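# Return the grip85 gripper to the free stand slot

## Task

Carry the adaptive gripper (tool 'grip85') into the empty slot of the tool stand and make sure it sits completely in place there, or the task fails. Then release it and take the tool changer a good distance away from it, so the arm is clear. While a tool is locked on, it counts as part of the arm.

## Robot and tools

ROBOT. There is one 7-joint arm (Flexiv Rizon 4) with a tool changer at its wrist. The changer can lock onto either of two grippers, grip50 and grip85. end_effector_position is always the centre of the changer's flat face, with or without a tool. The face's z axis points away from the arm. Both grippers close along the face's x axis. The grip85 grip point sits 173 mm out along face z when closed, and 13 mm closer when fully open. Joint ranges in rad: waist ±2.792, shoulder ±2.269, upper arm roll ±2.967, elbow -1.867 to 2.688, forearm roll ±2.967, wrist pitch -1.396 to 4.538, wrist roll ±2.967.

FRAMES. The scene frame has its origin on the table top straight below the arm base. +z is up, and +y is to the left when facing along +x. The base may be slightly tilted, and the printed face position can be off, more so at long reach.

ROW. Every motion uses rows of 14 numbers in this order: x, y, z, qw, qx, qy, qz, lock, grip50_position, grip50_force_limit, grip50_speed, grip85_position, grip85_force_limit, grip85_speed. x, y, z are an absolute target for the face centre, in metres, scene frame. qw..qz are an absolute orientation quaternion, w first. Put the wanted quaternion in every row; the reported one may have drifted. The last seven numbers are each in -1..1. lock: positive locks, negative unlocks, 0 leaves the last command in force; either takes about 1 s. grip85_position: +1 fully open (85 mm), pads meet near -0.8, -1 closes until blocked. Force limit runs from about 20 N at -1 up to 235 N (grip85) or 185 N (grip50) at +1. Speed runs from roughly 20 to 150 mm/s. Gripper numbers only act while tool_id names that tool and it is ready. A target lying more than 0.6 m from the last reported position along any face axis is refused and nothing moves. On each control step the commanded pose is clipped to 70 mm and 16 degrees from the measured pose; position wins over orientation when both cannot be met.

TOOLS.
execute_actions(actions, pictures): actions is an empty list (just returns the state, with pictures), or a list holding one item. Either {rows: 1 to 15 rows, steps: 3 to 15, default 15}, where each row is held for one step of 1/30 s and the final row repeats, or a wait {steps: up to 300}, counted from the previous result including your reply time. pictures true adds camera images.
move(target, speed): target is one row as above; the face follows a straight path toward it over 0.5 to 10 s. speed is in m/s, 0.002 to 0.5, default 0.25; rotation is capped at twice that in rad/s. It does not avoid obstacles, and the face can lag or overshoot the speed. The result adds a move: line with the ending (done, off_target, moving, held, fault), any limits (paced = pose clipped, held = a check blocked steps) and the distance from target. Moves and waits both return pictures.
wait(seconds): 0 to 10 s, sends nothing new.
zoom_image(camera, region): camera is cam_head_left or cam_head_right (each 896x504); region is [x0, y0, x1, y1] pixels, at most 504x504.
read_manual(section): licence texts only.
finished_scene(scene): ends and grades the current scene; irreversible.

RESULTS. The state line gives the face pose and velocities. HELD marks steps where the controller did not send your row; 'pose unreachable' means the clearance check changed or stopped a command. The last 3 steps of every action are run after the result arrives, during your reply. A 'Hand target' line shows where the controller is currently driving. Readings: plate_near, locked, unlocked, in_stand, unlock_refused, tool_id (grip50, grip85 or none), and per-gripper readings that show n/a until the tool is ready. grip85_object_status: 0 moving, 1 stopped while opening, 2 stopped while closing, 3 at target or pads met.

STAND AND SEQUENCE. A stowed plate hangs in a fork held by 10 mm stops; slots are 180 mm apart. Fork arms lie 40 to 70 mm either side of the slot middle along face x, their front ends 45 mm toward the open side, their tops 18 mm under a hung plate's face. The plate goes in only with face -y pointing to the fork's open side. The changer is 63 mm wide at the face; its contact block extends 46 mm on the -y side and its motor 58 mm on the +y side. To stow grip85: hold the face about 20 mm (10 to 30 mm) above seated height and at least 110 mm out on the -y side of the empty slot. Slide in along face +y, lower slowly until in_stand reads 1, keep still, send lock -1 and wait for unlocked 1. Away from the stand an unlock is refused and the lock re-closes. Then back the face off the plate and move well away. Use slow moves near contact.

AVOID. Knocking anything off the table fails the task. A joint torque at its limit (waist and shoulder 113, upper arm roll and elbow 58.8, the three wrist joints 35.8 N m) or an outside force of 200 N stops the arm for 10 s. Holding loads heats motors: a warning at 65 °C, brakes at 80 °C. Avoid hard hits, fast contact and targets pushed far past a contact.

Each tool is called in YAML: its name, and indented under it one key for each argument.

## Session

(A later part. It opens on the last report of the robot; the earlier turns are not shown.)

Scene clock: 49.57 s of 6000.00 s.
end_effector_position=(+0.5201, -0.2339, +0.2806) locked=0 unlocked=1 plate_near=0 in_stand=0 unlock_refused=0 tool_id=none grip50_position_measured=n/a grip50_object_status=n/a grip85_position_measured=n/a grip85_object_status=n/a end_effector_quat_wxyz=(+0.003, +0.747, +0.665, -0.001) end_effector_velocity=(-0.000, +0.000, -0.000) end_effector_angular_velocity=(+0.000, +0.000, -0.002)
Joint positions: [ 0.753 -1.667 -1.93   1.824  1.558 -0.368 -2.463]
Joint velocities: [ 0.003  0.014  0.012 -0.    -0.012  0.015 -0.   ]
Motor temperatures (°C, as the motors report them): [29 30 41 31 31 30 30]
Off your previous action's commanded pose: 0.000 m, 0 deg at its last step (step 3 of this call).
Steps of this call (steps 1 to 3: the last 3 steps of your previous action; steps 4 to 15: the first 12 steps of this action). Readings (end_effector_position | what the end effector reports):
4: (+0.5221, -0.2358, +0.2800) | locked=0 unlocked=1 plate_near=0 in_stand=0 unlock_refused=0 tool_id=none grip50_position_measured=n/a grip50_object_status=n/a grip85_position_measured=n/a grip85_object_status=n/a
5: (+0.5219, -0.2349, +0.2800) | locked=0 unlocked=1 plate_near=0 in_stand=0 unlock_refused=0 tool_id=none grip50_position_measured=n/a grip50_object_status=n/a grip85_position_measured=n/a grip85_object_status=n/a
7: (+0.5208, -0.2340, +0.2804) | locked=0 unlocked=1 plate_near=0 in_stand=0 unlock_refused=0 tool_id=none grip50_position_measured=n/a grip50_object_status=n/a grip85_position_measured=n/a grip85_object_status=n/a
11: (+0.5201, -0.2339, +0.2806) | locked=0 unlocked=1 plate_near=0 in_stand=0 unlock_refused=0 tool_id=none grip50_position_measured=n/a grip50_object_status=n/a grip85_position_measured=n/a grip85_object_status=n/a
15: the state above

move:
  target: [0.522,-0.242,0.34,0,0.7443,0.6678,0,0,0,0,0,0,0,0]

move:
  target: [0.5683,-0.1374,0.322,0,0.7443,0.6678,0,0,0,0,0,0,0,0]

move:
  target: [0.5683,-0.1374,0.307,0,0.7443,0.6678,0,0,0,0,0,0,0,0]
  speed: 0.015

Scene clock: 50.53 s of 6000.00 s.
end_effector_position=(+0.5220, -0.2419, +0.3398) locked=0 unlocked=1 plate_near=0 in_stand=0 unlock_refused=0 tool_id=none grip50_position_measured=n/a grip50_object_status=n/a grip85_position_measured=n/a grip85_object_status=n/a end_effector_quat_wxyz=(+0.000, +0.744, +0.668, +0.000) end_effector_velocity=(+0.000, -0.000, +0.000) end_effector_angular_velocity=(-0.000, +0.001, +0.000)
Joint positions: [ 0.708 -1.582 -2.011  1.763  1.477 -0.436 -2.486]
Joint velocities: [-0.    -0.    -0.    -0.001 -0.001 -0.    -0.   ]
Motor temperatures (°C, as the motors report them): [29 30 41 31 31 30 30]
Hand target: +0.522, -0.242, +0.340; -0.000, +0.744, +0.668, -0.000
Off your previous action's commanded pose: 0.004 m, 1 deg at its last step (step 3 of this call).
Off the commanded pose: 0.000 m, 0 deg.
Kept back: nothing.
move: done

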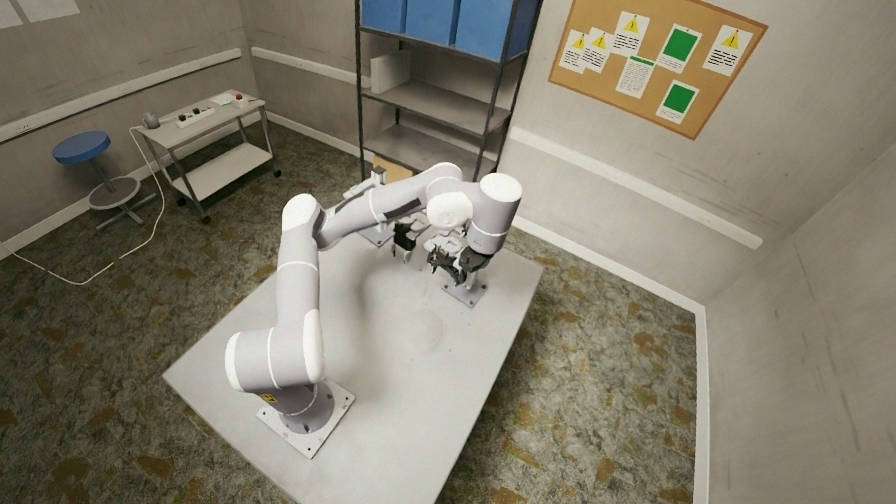

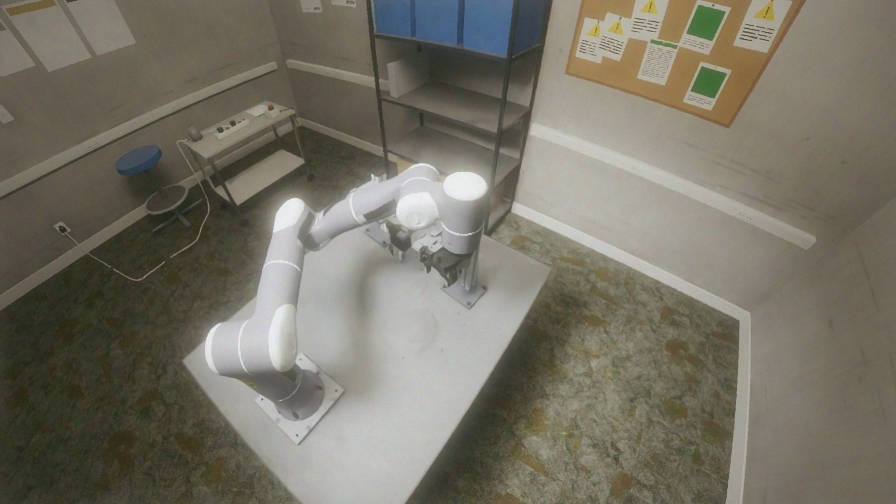

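Scene clock: 51.37 s of 6000.00 s.
end_effector_position=(+0.5681, -0.1373, +0.3221) locked=0 unlocked=1 plate_near=0 in_stand=0 unlock_refused=0 tool_id=none grip50_position_measured=n/a grip50_object_status=n/a grip85_position_measured=n/a grip85_object_status=n/a end_effector_quat_wxyz=(+0.000, +0.744, +0.668, +0.000) end_effector_velocity=(-0.000, -0.000, +0.000) end_effector_angular_velocity=(+0.000, -0.000, -0.001)
Joint positions: [ 0.891 -1.611 -1.988  1.751  1.52  -0.423 -2.276]
Joint velocities: [-0.     0.    -0.     0.    -0.    -0.     0.001]
Motor temperatures (°C, as the motors report them): [29 30 41 31 31 30 30]
Hand target: +0.568, -0.137, +0.322; +0.000, +0.744, +0.668, +0.000
Off the commanded pose: 0.000 m, 0 deg.
Kept back: nothing.
move: done

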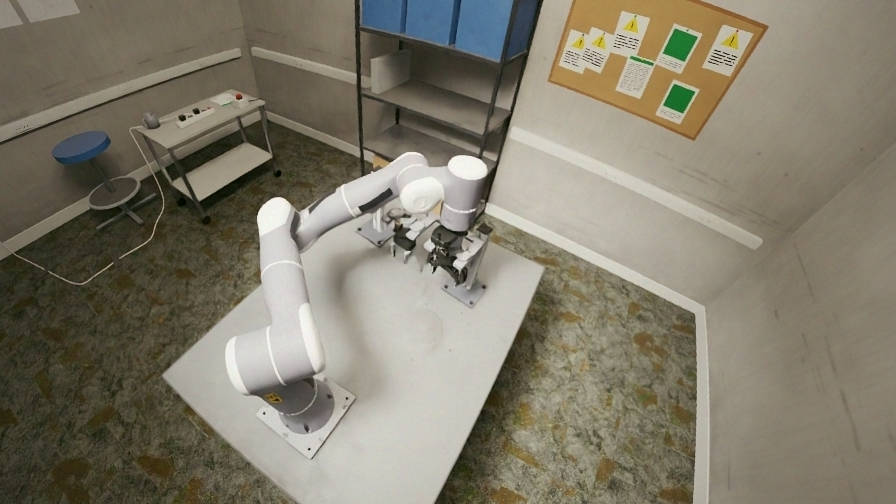

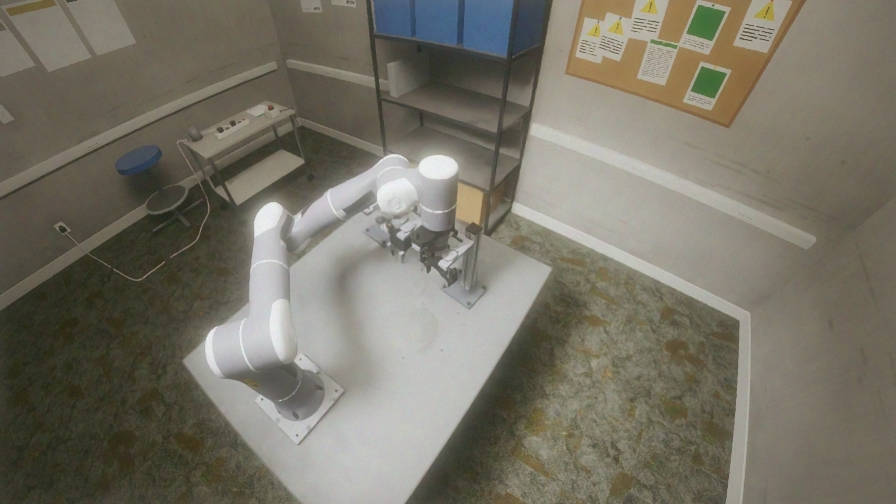

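Scene clock: 52.60 s of 6000.00 s.
end_effector_position=(+0.5682, -0.1375, +0.3072) locked=0 unlocked=1 plate_near=0 in_stand=0 unlock_refused=0 tool_id=none grip50_position_measured=n/a grip50_object_status=n/a grip85_position_measured=n/a grip85_object_status=n/a end_effector_quat_wxyz=(-0.000, +0.744, +0.668, -0.000) end_effector_velocity=(+0.000, -0.000, -0.000) end_effector_angular_velocity=(-0.000, -0.000, +0.001)
Joint positions: [ 0.897 -1.631 -1.967  1.762  1.539 -0.406 -2.273]
Joint velocities: [ 0.    -0.     0.     0.     0.     0.001 -0.   ]
Motor temperatures (°C, as the motors report them): [29 30 41 31 31 30 30]
Hand target: +0.568, -0.137, +0.307; +0.000, +0.744, +0.668, -0.000
Off the commanded pose: 0.000 m, 0 deg.
Kept back: nothing.
move: done

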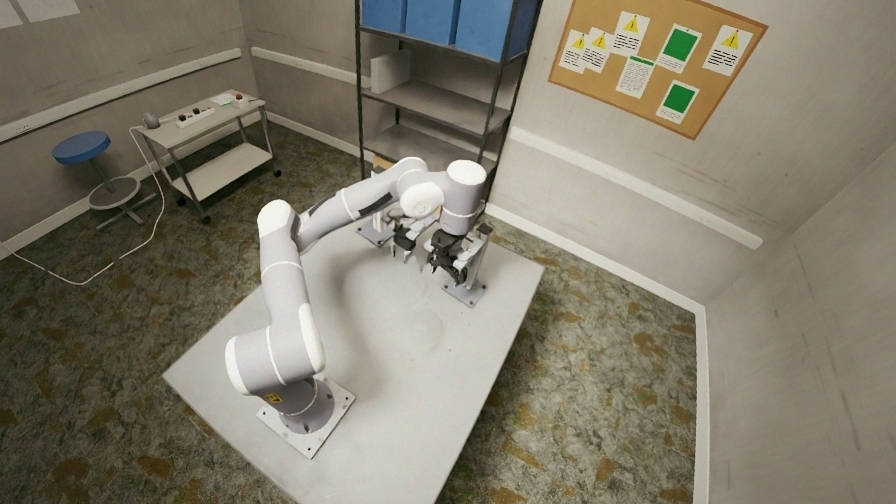

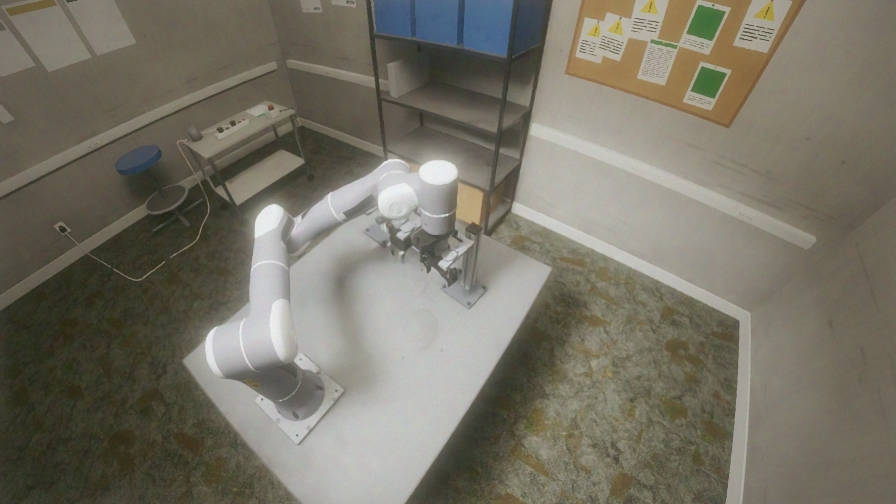

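move:
  target: [0.5683,-0.1374,0.301,0,0.7443,0.6678,0,0,0,0,0,0,0,0]
  speed: 0.015

Scene clock: 53.53 s of 6000.00 s.
end_effector_position=(+0.5681, -0.1377, +0.3019) locked=0 unlocked=1 plate_near=1 in_stand=1 unlock_refused=0 tool_id=none grip50_position_measured=n/a grip50_object_status=n/a grip85_position_measured=n/a grip85_object_status=n/a end_effector_quat_wxyz=(+0.001, +0.744, +0.668, -0.000) end_effector_velocity=(+0.000, +0.000, -0.000) end_effector_angular_velocity=(-0.001, -0.001, +0.000)
Joint positions: [ 0.899 -1.637 -1.959  1.767  1.546 -0.398 -2.272]
Joint velocities: [ 0.001 -0.     0.001  0.     0.     0.002  0.   ]
Motor temperatures (°C, as the motors report them): [29 30 41 31 31 30 30]
Hand target: +0.568, -0.137, +0.301; +0.000, +0.744, +0.668, -0.000
Off the commanded pose: 0.001 m, 0 deg.
Kept back: nothing.
move: done

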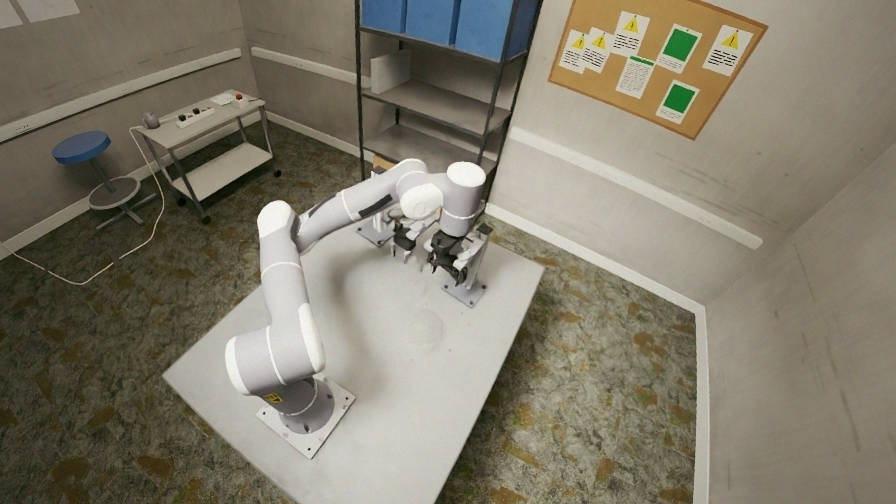

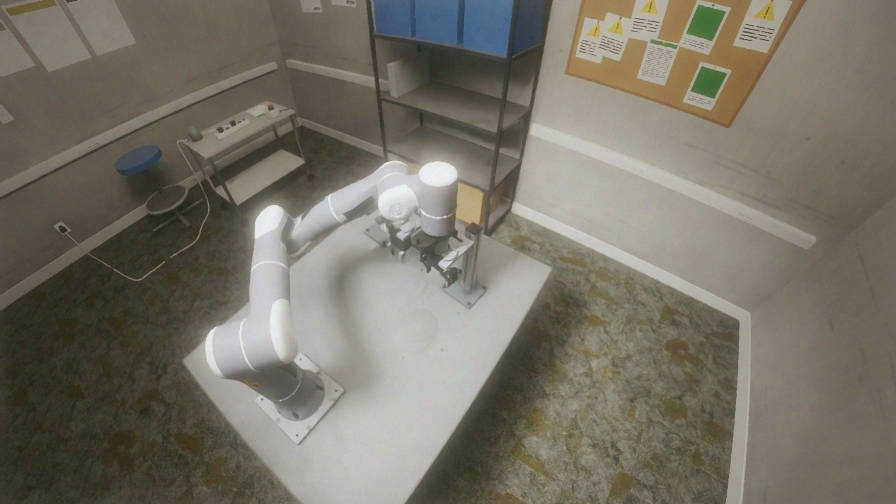

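execute_actions:
  actions:
    - {"rows":[[0.5681,-0.1377,0.3012,0,0.7443,0.6678,0,1,0,0,0,1,0,0]]}

execute_actions:
  actions:
    - {"steps":35}

move:
  target: [0.5681,-0.1377,0.322,0,0.7443,0.6678,0,0,0,0,0,1,0,0]
  speed: 0.04

move:
  target: [0.439,-0.1236,0.322,0,0.7443,0.6678,0,0,0,0,0,1,0,0]
  speed: 0.12

move:
  target: [0.478,0.2343,0.322,0,0.7443,0.6678,0,0,0,0,0,1,0,0]

move:
  target: [0.6072,0.2202,0.322,0,0.7443,0.6678,0,0,0,0,0,1,0,0]
  speed: 0.08

move:
  target: [0.6072,0.2202,0.307,0,0.7443,0.6678,0,0,0,0,0,1,0,0]
  speed: 0.015

zoom_image:
  camera: "cam_head_right"
  region: [320,150,420,250]

Scene clock: 54.07 s of 6000.00 s.
end_effector_position=(+0.5681, -0.1378, +0.3020) locked=0 unlocked=0 plate_near=1 in_stand=1 unlock_refused=0 tool_id=none grip50_position_measured=n/a grip50_object_status=n/a grip85_position_measured=n/a grip85_object_status=n/a end_effector_quat_wxyz=(+0.001, +0.744, +0.668, -0.000) end_effector_velocity=(+0.000, +0.000, -0.000) end_effector_angular_velocity=(+0.000, +0.001, +0.001)
Joint positions: [ 0.899 -1.637 -1.959  1.767  1.546 -0.398 -2.272]
Joint velocities: [ 0.    -0.     0.    -0.001  0.    -0.    -0.001]
Motor temperatures (°C, as the motors report them): [29 30 41 31 31 30 30]
Steps of this call (steps 1 to 4: nothing new was sent; steps 5 to 16: the first 12 steps of this action). Readings (end_effector_position | what the end effector reports):
5: (+0.5681, -0.1378, +0.3019) | locked=0 unlocked=0 plate_near=1 in_stand=1 unlock_refused=0 tool_id=none grip50_position_measured=n/a grip50_object_status=n/a grip85_position_measured=n/a grip85_object_status=n/a
6: (+0.5681, -0.1378, +0.3020) | locked=0 unlocked=0 plate_near=1 in_stand=1 unlock_refused=0 tool_id=none grip50_position_measured=n/a grip50_object_status=n/a grip85_position_measured=n/a grip85_object_status=n/a
8: (+0.5681, -0.1378, +0.3020) | locked=0 unlocked=0 plate_near=1 in_stand=1 unlock_refused=0 tool_id=none grip50_position_measured=n/a grip50_object_status=n/a grip85_position_measured=n/a grip85_object_status=n/a
12: (+0.5681, -0.1378, +0.3020) | locked=0 unlocked=0 plate_near=1 in_stand=1 unlock_refused=0 tool_id=none grip50_position_measured=n/a grip50_object_status=n/a grip85_position_measured=n/a grip85_object_status=n/a
16: the state above

Scene clock: 55.23 s of 6000.00 s.
end_effector_position=(+0.5682, -0.1379, +0.3022) locked=1 unlocked=0 plate_near=1 in_stand=1 unlock_refused=0 tool_id=grip85 grip50_position_measured=n/a grip50_object_status=n/a grip85_position_measured=n/a grip85_object_status=n/a end_effector_quat_wxyz=(+0.001, +0.744, +0.668, -0.000) end_effector_velocity=(-0.000, -0.000, +0.000) end_effector_angular_velocity=(-0.000, -0.000, +0.001)
Joint positions: [ 0.899 -1.637 -1.959  1.767  1.545 -0.397 -2.272]
Joint velocities: [-0.     0.    -0.     0.     0.     0.    -0.001]
Motor temperatures (°C, as the motors report them): [29 30 42 31 31 30 30]
Hand target: +0.568, -0.138, +0.301; -0.000, +0.744, +0.668, -0.000
Off the commanded pose: 0.001 m, 0 deg.
Kept back: nothing.
Steps of this call (steps 1 to 3: the last 3 steps of your previous action; steps 4 to 35: nothing new was sent). Readings (end_effector_position | what the end effector reports):
1: (+0.5681, -0.1378, +0.3020) | locked=0 unlocked=0 plate_near=1 in_stand=1 unlock_refused=0 tool_id=none grip50_position_measured=n/a grip50_object_status=n/a grip85_position_measured=n/a grip85_object_status=n/a
2: (+0.5681, -0.1378, +0.3020) | locked=0 unlocked=0 plate_near=1 in_stand=1 unlock_refused=0 tool_id=none grip50_position_measured=n/a grip50_object_status=n/a grip85_position_measured=n/a grip85_object_status=n/a
4: (+0.5681, -0.1378, +0.3020) | locked=0 unlocked=0 plate_near=1 in_stand=1 unlock_refused=0 tool_id=none grip50_position_measured=n/a grip50_object_status=n/a grip85_position_measured=n/a grip85_object_status=n/a
8: (+0.5681, -0.1378, +0.3020) | locked=0 unlocked=0 plate_near=1 in_stand=1 unlock_refused=0 tool_id=none grip50_position_measured=n/a grip50_object_status=n/a grip85_position_measured=n/a grip85_object_status=n/a
35: the state above

Scene clock: 56.00 s of 6000.00 s.
end_effector_position=(+0.5681, -0.1376, +0.3218) locked=1 unlocked=0 plate_near=1 in_stand=0 unlock_refused=0 tool_id=grip85 grip50_position_measured=n/a grip50_object_status=n/a grip85_position_measured=n/a grip85_object_status=n/a end_effector_quat_wxyz=(+0.000, +0.744, +0.668, +0.000) end_effector_velocity=(-0.000, -0.000, +0.000) end_effector_angular_velocity=(-0.000, +0.000, -0.001)
Joint positions: [ 0.891 -1.61  -1.987  1.751  1.518 -0.421 -2.276]
Joint velocities: [-0.     0.    -0.    -0.    -0.001 -0.     0.   ]
Motor temperatures (°C, as the motors report them): [29 30 42 31 31 30 30]
Hand target: +0.568, -0.138, +0.322; -0.000, +0.744, +0.668, +0.000
Off the commanded pose: 0.000 m, 0 deg.
Kept back: nothing.
move: done

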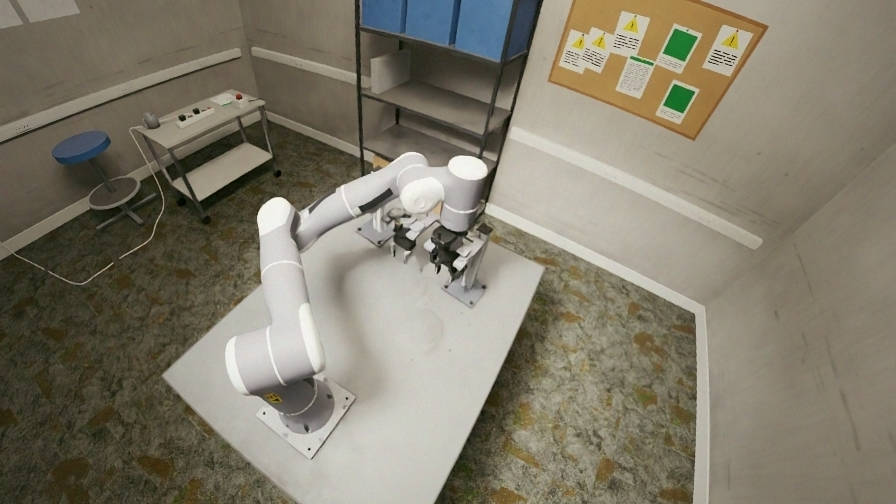

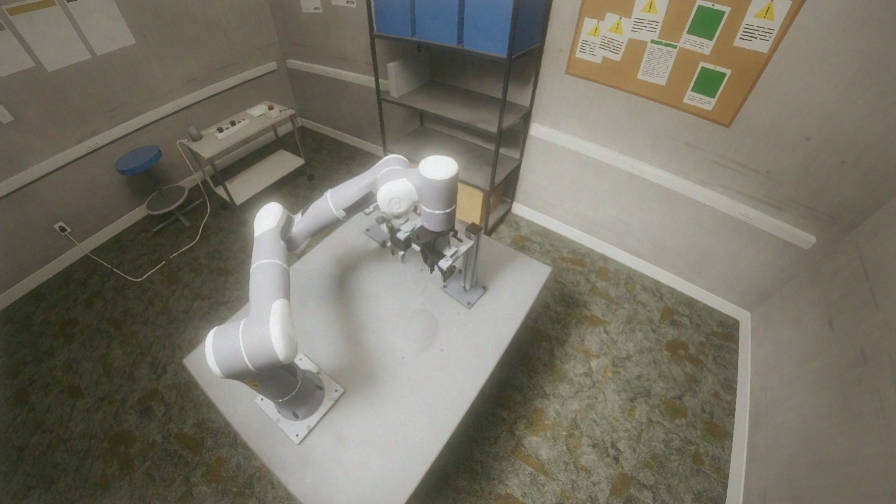

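Scene clock: 57.40 s of 6000.00 s.
end_effector_position=(+0.4390, -0.1239, +0.3218) locked=1 unlocked=0 plate_near=1 in_stand=0 unlock_refused=0 tool_id=grip85 grip50_position_measured=n/a grip50_object_status=n/a grip85_position_measured=n/a grip85_object_status=n/a end_effector_quat_wxyz=(-0.000, +0.744, +0.668, +0.000) end_effector_velocity=(-0.000, -0.000, -0.000) end_effector_angular_velocity=(-0.000, +0.000, +0.000)
Joint positions: [ 1.065 -1.663 -2.055  2.09   1.385 -0.467 -2.46 ]
Joint velocities: [ 0.    -0.     0.     0.001 -0.     0.    -0.001]
Motor temperatures (°C, as the motors report them): [29 30 42 31 31 30 30]
Hand target: +0.439, -0.124, +0.322; -0.000, +0.744, +0.668, +0.000
Off the commanded pose: 0.000 m, 0 deg.
Kept back: nothing.
move: done

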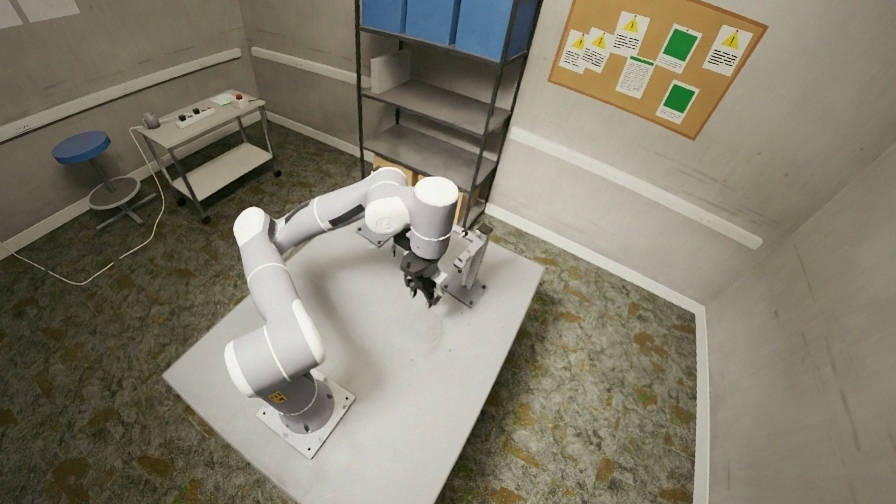

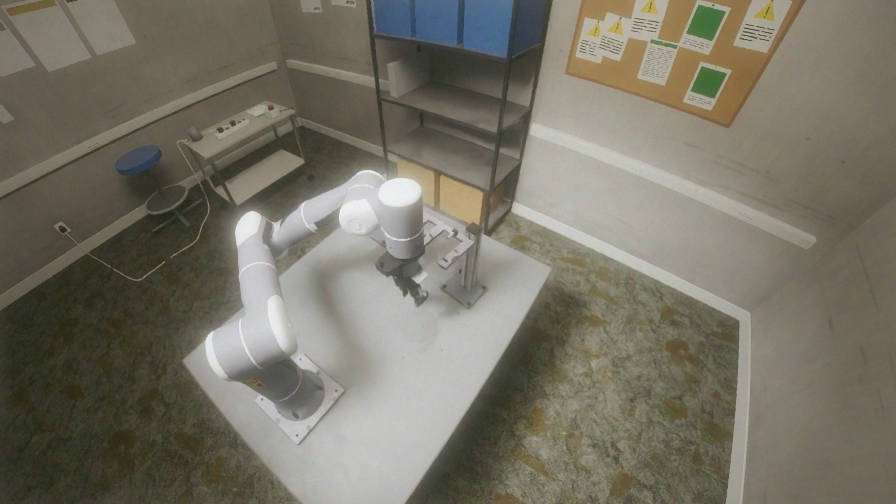

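Scene clock: 59.23 s of 6000.00 s.
end_effector_position=(+0.4774, +0.2343, +0.3221) locked=1 unlocked=0 plate_near=1 in_stand=0 unlock_refused=0 tool_id=grip85 grip50_position_measured=n/a grip50_object_status=n/a grip85_position_measured=3 grip85_object_status=3 end_effector_quat_wxyz=(-0.000, +0.744, +0.668, +0.002) end_effector_velocity=(+0.000, +0.000, +0.000) end_effector_angular_velocity=(-0.001, -0.000, -0.001)
Joint positions: [ 1.648 -1.684 -2.054  1.896  1.518 -0.505 -1.645]
Joint velocities: [-0.    -0.    -0.    -0.001 -0.    -0.     0.001]
Motor temperatures (°C, as the motors report them): [29 30 43 31 31 30 30]
Hand target: +0.477, +0.234, +0.322; -0.000, +0.744, +0.668, +0.002
Off the commanded pose: 0.001 m, 0 deg.
Kept back: nothing.
move: done

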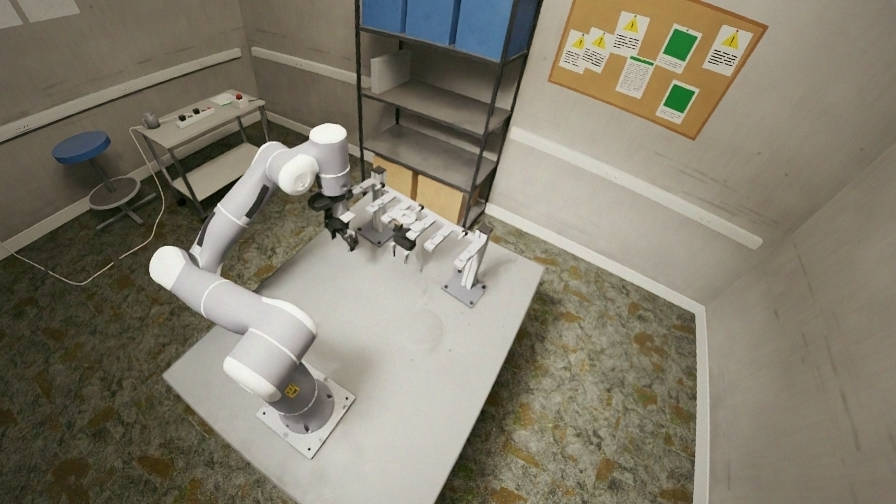

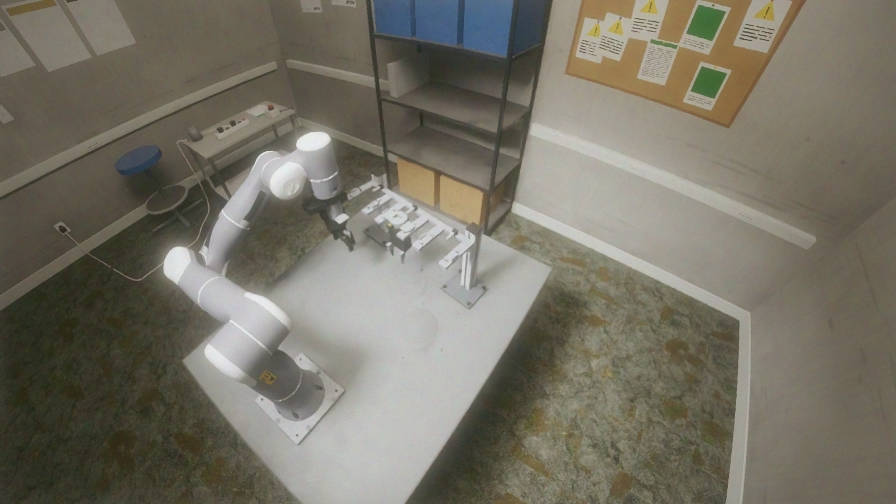

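Scene clock: 61.17 s of 6000.00 s.
end_effector_position=(+0.6072, +0.2205, +0.3220) locked=1 unlocked=0 plate_near=1 in_stand=0 unlock_refused=0 tool_id=grip85 grip50_position_measured=n/a grip50_object_status=n/a grip85_position_measured=3 grip85_object_status=3 end_effector_quat_wxyz=(+0.000, +0.744, +0.668, -0.000) end_effector_velocity=(+0.000, +0.000, -0.000) end_effector_angular_velocity=(+0.000, +0.001, +0.000)
Joint positions: [ 1.351 -1.626 -2.005  1.566  1.624 -0.447 -1.604]
Joint velocities: [-0.    -0.     0.    -0.     0.001 -0.     0.   ]
Motor temperatures (°C, as the motors report them): [29 30 43 30 31 30 30]
Hand target: +0.607, +0.221, +0.322; +0.000, +0.744, +0.668, -0.000
Off the commanded pose: 0.000 m, 0 deg.
Kept back: nothing.
move: done

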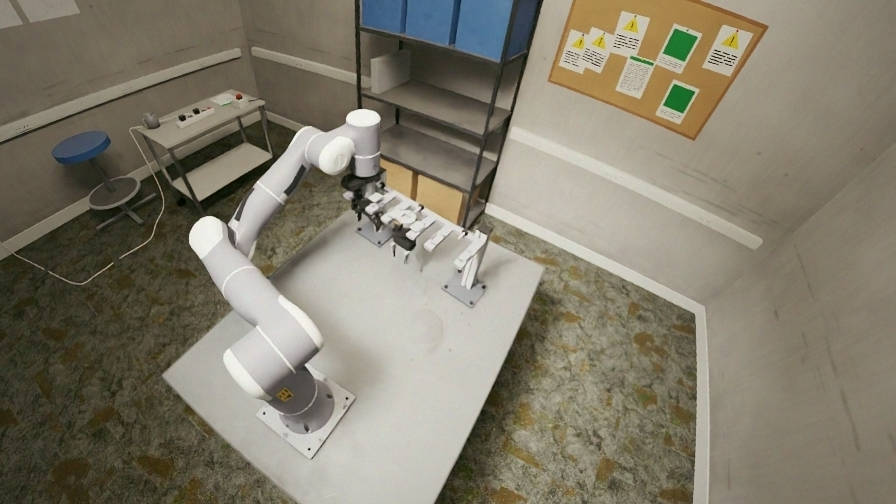

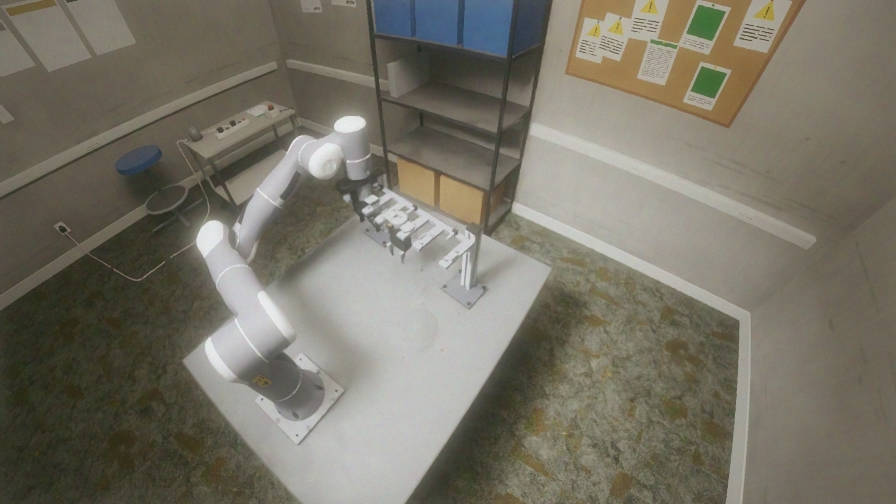

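Scene clock: 62.40 s of 6000.00 s.
end_effector_position=(+0.6072, +0.2201, +0.3072) locked=1 unlocked=0 plate_near=1 in_stand=0 unlock_refused=0 tool_id=grip85 grip50_position_measured=n/a grip50_object_status=n/a grip85_position_measured=3 grip85_object_status=3 end_effector_quat_wxyz=(-0.000, +0.744, +0.668, -0.000) end_effector_velocity=(+0.000, -0.000, -0.000) end_effector_angular_velocity=(-0.000, -0.000, -0.000)
Joint positions: [ 1.357 -1.645 -1.987  1.579  1.64  -0.429 -1.604]
Joint velocities: [ 0.    -0.     0.     0.    -0.     0.001 -0.   ]
Motor temperatures (°C, as the motors report them): [29 30 44 30 31 30 30]
Hand target: +0.607, +0.220, +0.307; +0.000, +0.744, +0.668, +0.000
Off the commanded pose: 0.000 m, 0 deg.
Kept back: nothing.
move: done

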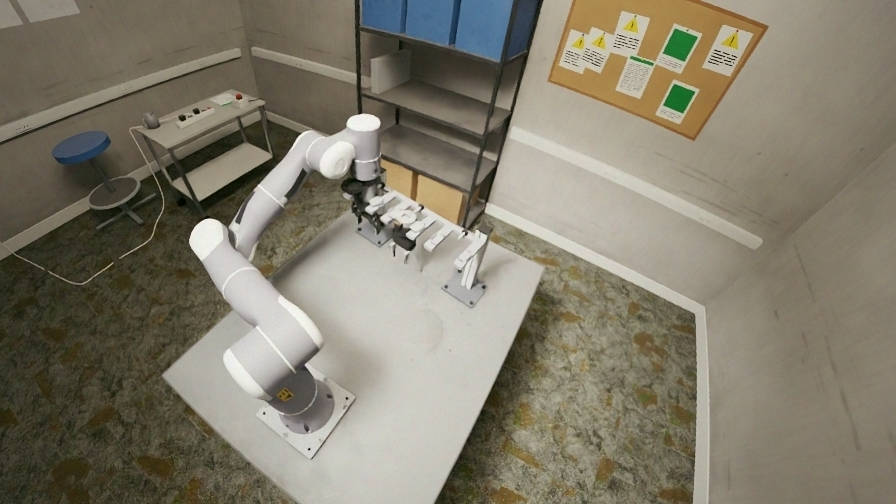

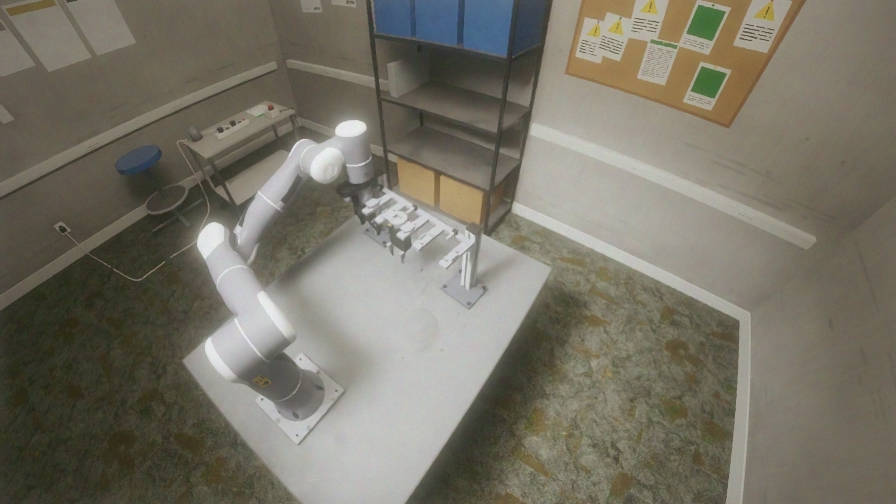

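Region (320, 150, 420, 250) of cam_head_right's 896x504 image, scaled by 5.040, with more detail than that image has.

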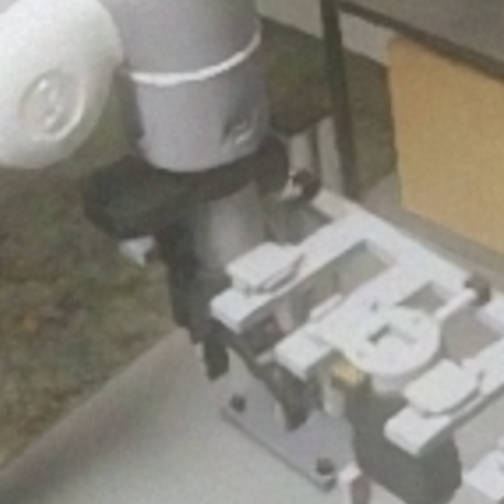

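move:
  target: [0.6072,0.2202,0.3005,0,0.7443,0.6678,0,0,0,0,0,1,0,0]
  speed: 0.015

Scene clock: 63.33 s of 6000.00 s.
end_effector_position=(+0.6074, +0.2201, +0.3021) locked=1 unlocked=0 plate_near=1 in_stand=1 unlock_refused=0 tool_id=grip85 grip50_position_measured=n/a grip50_object_status=n/a grip85_position_measured=3 grip85_object_status=3 end_effector_quat_wxyz=(+0.001, +0.744, +0.668, +0.001) end_effector_velocity=(+0.001, -0.000, -0.000) end_effector_angular_velocity=(+0.000, -0.003, -0.000)
Joint positions: [ 1.36  -1.653 -1.981  1.583  1.645 -0.42  -1.603]
Joint velocities: [ 0.     0.001  0.002  0.    -0.     0.004 -0.   ]
Motor temperatures (°C, as the motors report them): [29 31 44 30 31 30 30]
Hand target: +0.607, +0.220, +0.301; +0.000, +0.744, +0.668, +0.000
Off the commanded pose: 0.002 m, 0 deg.
Kept back: nothing.
move: done

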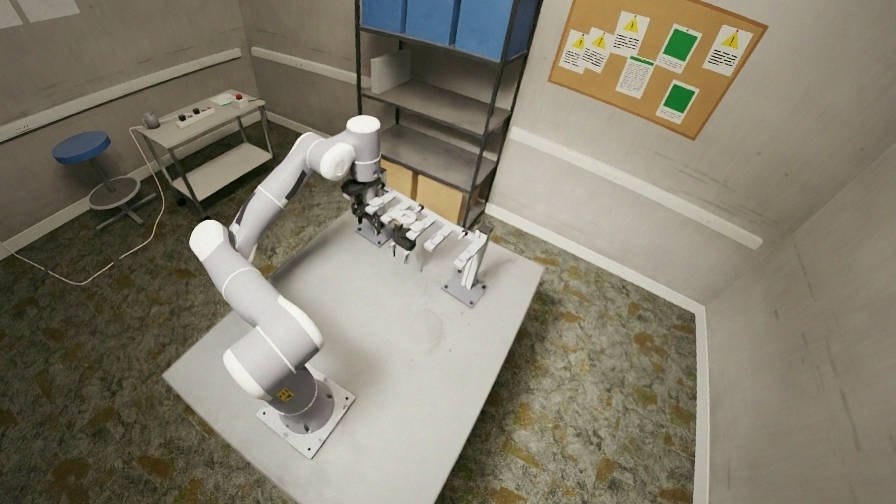

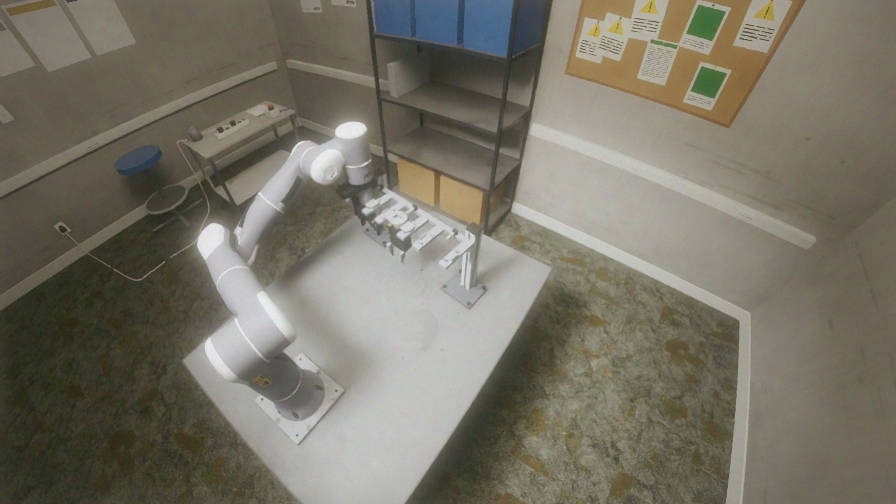

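execute_actions:
  actions:
    - {"rows":[[0.6073,0.2201,0.3015,0,0.7443,0.6678,0,-1,0,0,0,1,0,0]]}

execute_actions:
  actions:
    - {"steps":35}

move:
  target: [0.6073,0.2201,0.33,0,0.7443,0.6678,0,0,0,0,0,1,0,0]
  speed: 0.05

Scene clock: 63.80 s of 6000.00 s.
end_effector_position=(+0.6074, +0.2201, +0.3022) locked=0 unlocked=0 plate_near=1 in_stand=1 unlock_refused=0 tool_id=none grip50_position_measured=n/a grip50_object_status=n/a grip85_position_measured=n/a grip85_object_status=n/a end_effector_quat_wxyz=(+0.001, +0.744, +0.668, +0.000) end_effector_velocity=(+0.000, -0.000, -0.000) end_effector_angular_velocity=(+0.000, +0.000, -0.000)
Joint positions: [ 1.36  -1.651 -1.98   1.583  1.645 -0.421 -1.603]
Joint velocities: [-0.  0.  0.  0. -0.  0. -0.]
Motor temperatures (°C, as the motors report them): [29 31 44 30 31 30 30]
Steps of this call (steps 1 to 2: nothing new was sent; steps 3 to 14: the first 12 steps of this action). Readings (end_effector_position | what the end effector reports):
3: (+0.6074, +0.2201, +0.3020) | locked=1 unlocked=0 plate_near=1 in_stand=1 unlock_refused=0 tool_id=grip85 grip50_position_measured=n/a grip50_object_status=n/a grip85_position_measured=3 grip85_object_status=3
4: (+0.6074, +0.2201, +0.3021) | locked=1 unlocked=0 plate_near=1 in_stand=1 unlock_refused=0 tool_id=grip85 grip50_position_measured=n/a grip50_object_status=n/a grip85_position_measured=3 grip85_object_status=3
6: (+0.6074, +0.2201, +0.3021) | locked=1 unlocked=0 plate_near=1 in_stand=1 unlock_refused=0 tool_id=grip85 grip50_position_measured=n/a grip50_object_status=n/a grip85_position_measured=3 grip85_object_status=3
10: (+0.6074, +0.2201, +0.3022) | locked=0 unlocked=0 plate_near=1 in_stand=1 unlock_refused=0 tool_id=none grip50_position_measured=n/a grip50_object_status=n/a grip85_position_measured=n/a grip85_object_status=n/a
14: the state above

Scene clock: 64.97 s of 6000.00 s.
end_effector_position=(+0.6074, +0.2201, +0.3022) locked=0 unlocked=1 plate_near=1 in_stand=1 unlock_refused=0 tool_id=none grip50_position_measured=n/a grip50_object_status=n/a grip85_position_measured=n/a grip85_object_status=n/a end_effector_quat_wxyz=(+0.001, +0.744, +0.668, +0.000) end_effector_velocity=(+0.000, +0.000, -0.000) end_effector_angular_velocity=(-0.000, +0.000, +0.000)
Joint positions: [ 1.36  -1.651 -1.98   1.583  1.645 -0.421 -1.603]
Joint velocities: [ 0.  0.  0. -0. -0.  0. -0.]
Motor temperatures (°C, as the motors report them): [29 31 44 30 31 30 30]
Hand target: +0.607, +0.220, +0.301; +0.000, +0.744, +0.668, -0.000
Off the commanded pose: 0.001 m, 0 deg.
Kept back: nothing.
Steps of this call (steps 1 to 3: the last 3 steps of your previous action; steps 4 to 35: nothing new was sent). Readings (end_effector_position | what the end effector reports):
1: (+0.6074, +0.2201, +0.3022) | locked=0 unlocked=0 plate_near=1 in_stand=1 unlock_refused=0 tool_id=none grip50_position_measured=n/a grip50_object_status=n/a grip85_position_measured=n/a grip85_object_status=n/a
2: (+0.6074, +0.2201, +0.3022) | locked=0 unlocked=0 plate_near=1 in_stand=1 unlock_refused=0 tool_id=none grip50_position_measured=n/a grip50_object_status=n/a grip85_position_measured=n/a grip85_object_status=n/a
4: (+0.6074, +0.2201, +0.3022) | locked=0 unlocked=0 plate_near=1 in_stand=1 unlock_refused=0 tool_id=none grip50_position_measured=n/a grip50_object_status=n/a grip85_position_measured=n/a grip85_object_status=n/a
8: (+0.6074, +0.2201, +0.3022) | locked=0 unlocked=0 plate_near=1 in_stand=1 unlock_refused=0 tool_id=none grip50_position_measured=n/a grip50_object_status=n/a grip85_position_measured=n/a grip85_object_status=n/a
35: the state above

Scene clock: 65.80 s of 6000.00 s.
end_effector_position=(+0.6073, +0.2202, +0.3298) locked=0 unlocked=1 plate_near=0 in_stand=0 unlock_refused=0 tool_id=none grip50_position_measured=n/a grip50_object_status=n/a grip85_position_measured=n/a grip85_object_status=n/a end_effector_quat_wxyz=(-0.000, +0.744, +0.668, +0.000) end_effector_velocity=(-0.000, -0.000, -0.000) end_effector_angular_velocity=(+0.000, +0.000, -0.000)
Joint positions: [ 1.348 -1.614 -2.013  1.56   1.615 -0.454 -1.605]
Joint velocities: [-0.  0.  0.  0. -0. -0. -0.]
Motor temperatures (°C, as the motors report them): [29 31 44 30 31 30 30]
Hand target: +0.607, +0.220, +0.330; -0.000, +0.744, +0.668, -0.000
Off the commanded pose: 0.000 m, 0 deg.
Kept back: nothing.
move: done

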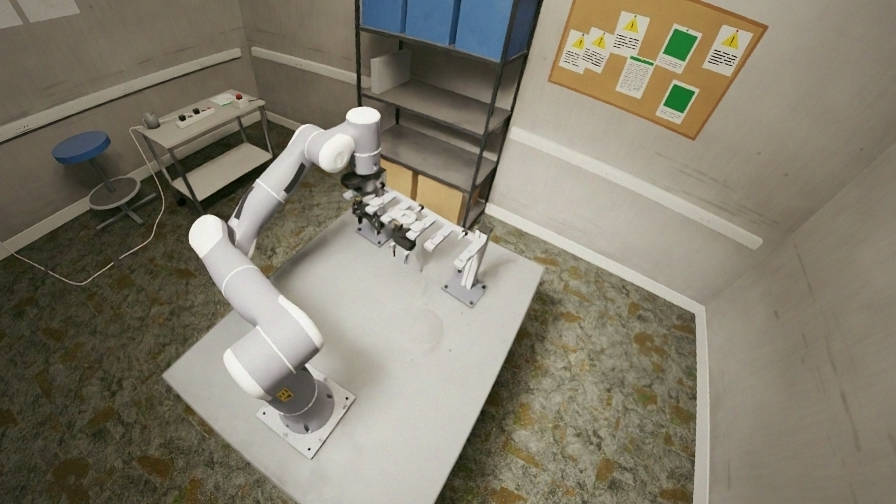

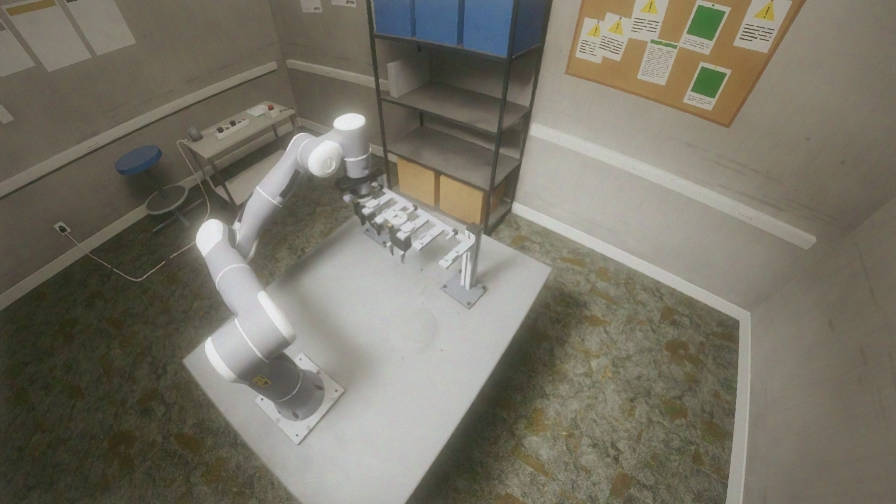

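move:
  target: [0.4,0.3,0.45,0,0.7443,0.6678,0,0,0,0,0,1,0,0]

finished_scene:
  scene: 1

Scene clock: 67.47 s of 6000.00 s.
end_effector_position=(+0.3997, +0.2997, +0.4498) locked=0 unlocked=1 plate_near=0 in_stand=0 unlock_refused=0 tool_id=none grip50_position_measured=n/a grip50_object_status=n/a grip85_position_measured=n/a grip85_object_status=n/a end_effector_quat_wxyz=(-0.000, +0.744, +0.668, +0.001) end_effector_velocity=(-0.000, -0.000, -0.000) end_effector_angular_velocity=(-0.001, +0.000, -0.000)
Joint positions: [ 1.786 -1.54  -2.28   1.807  1.329 -0.69  -1.53 ]
Joint velocities: [-0.    -0.     0.    -0.    -0.001 -0.    -0.   ]
Motor temperatures (°C, as the motors report them): [29 31 45 30 31 30 30]
Hand target: +0.400, +0.300, +0.450; -0.001, +0.744, +0.668, +0.001
Off the commanded pose: 0.001 m, 0 deg.
Kept back: nothing.
move: done

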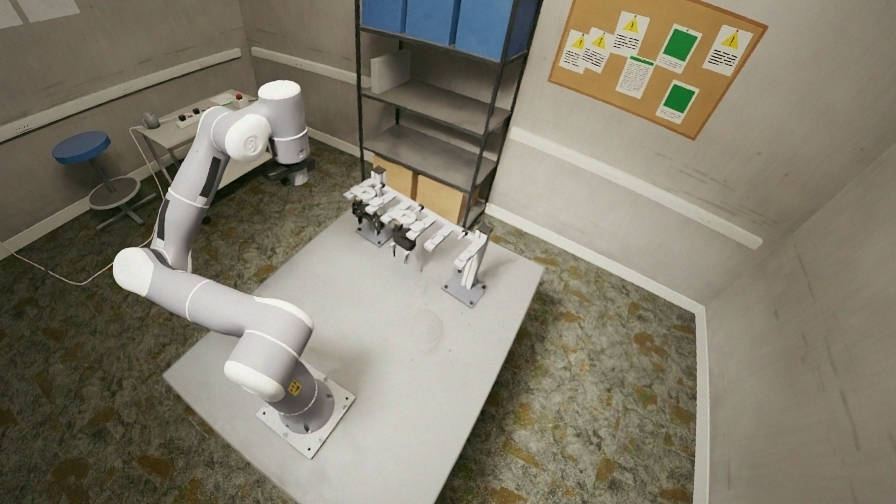

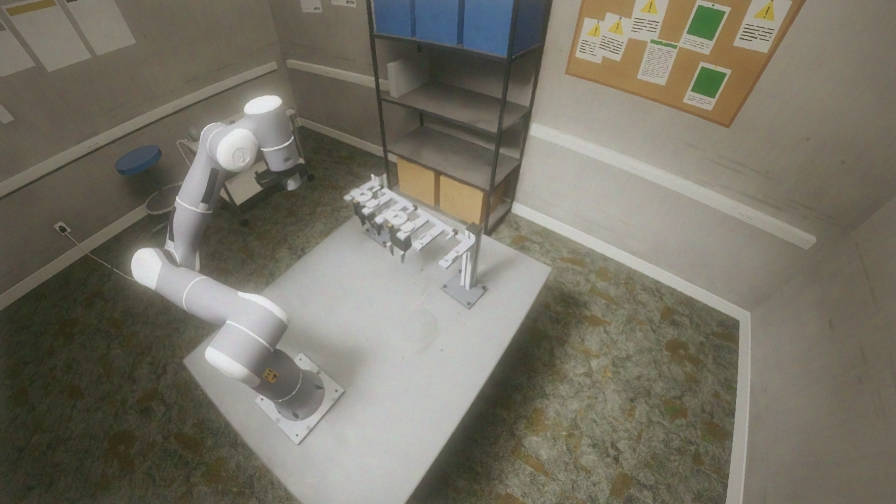

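The scene is finished: the task was done.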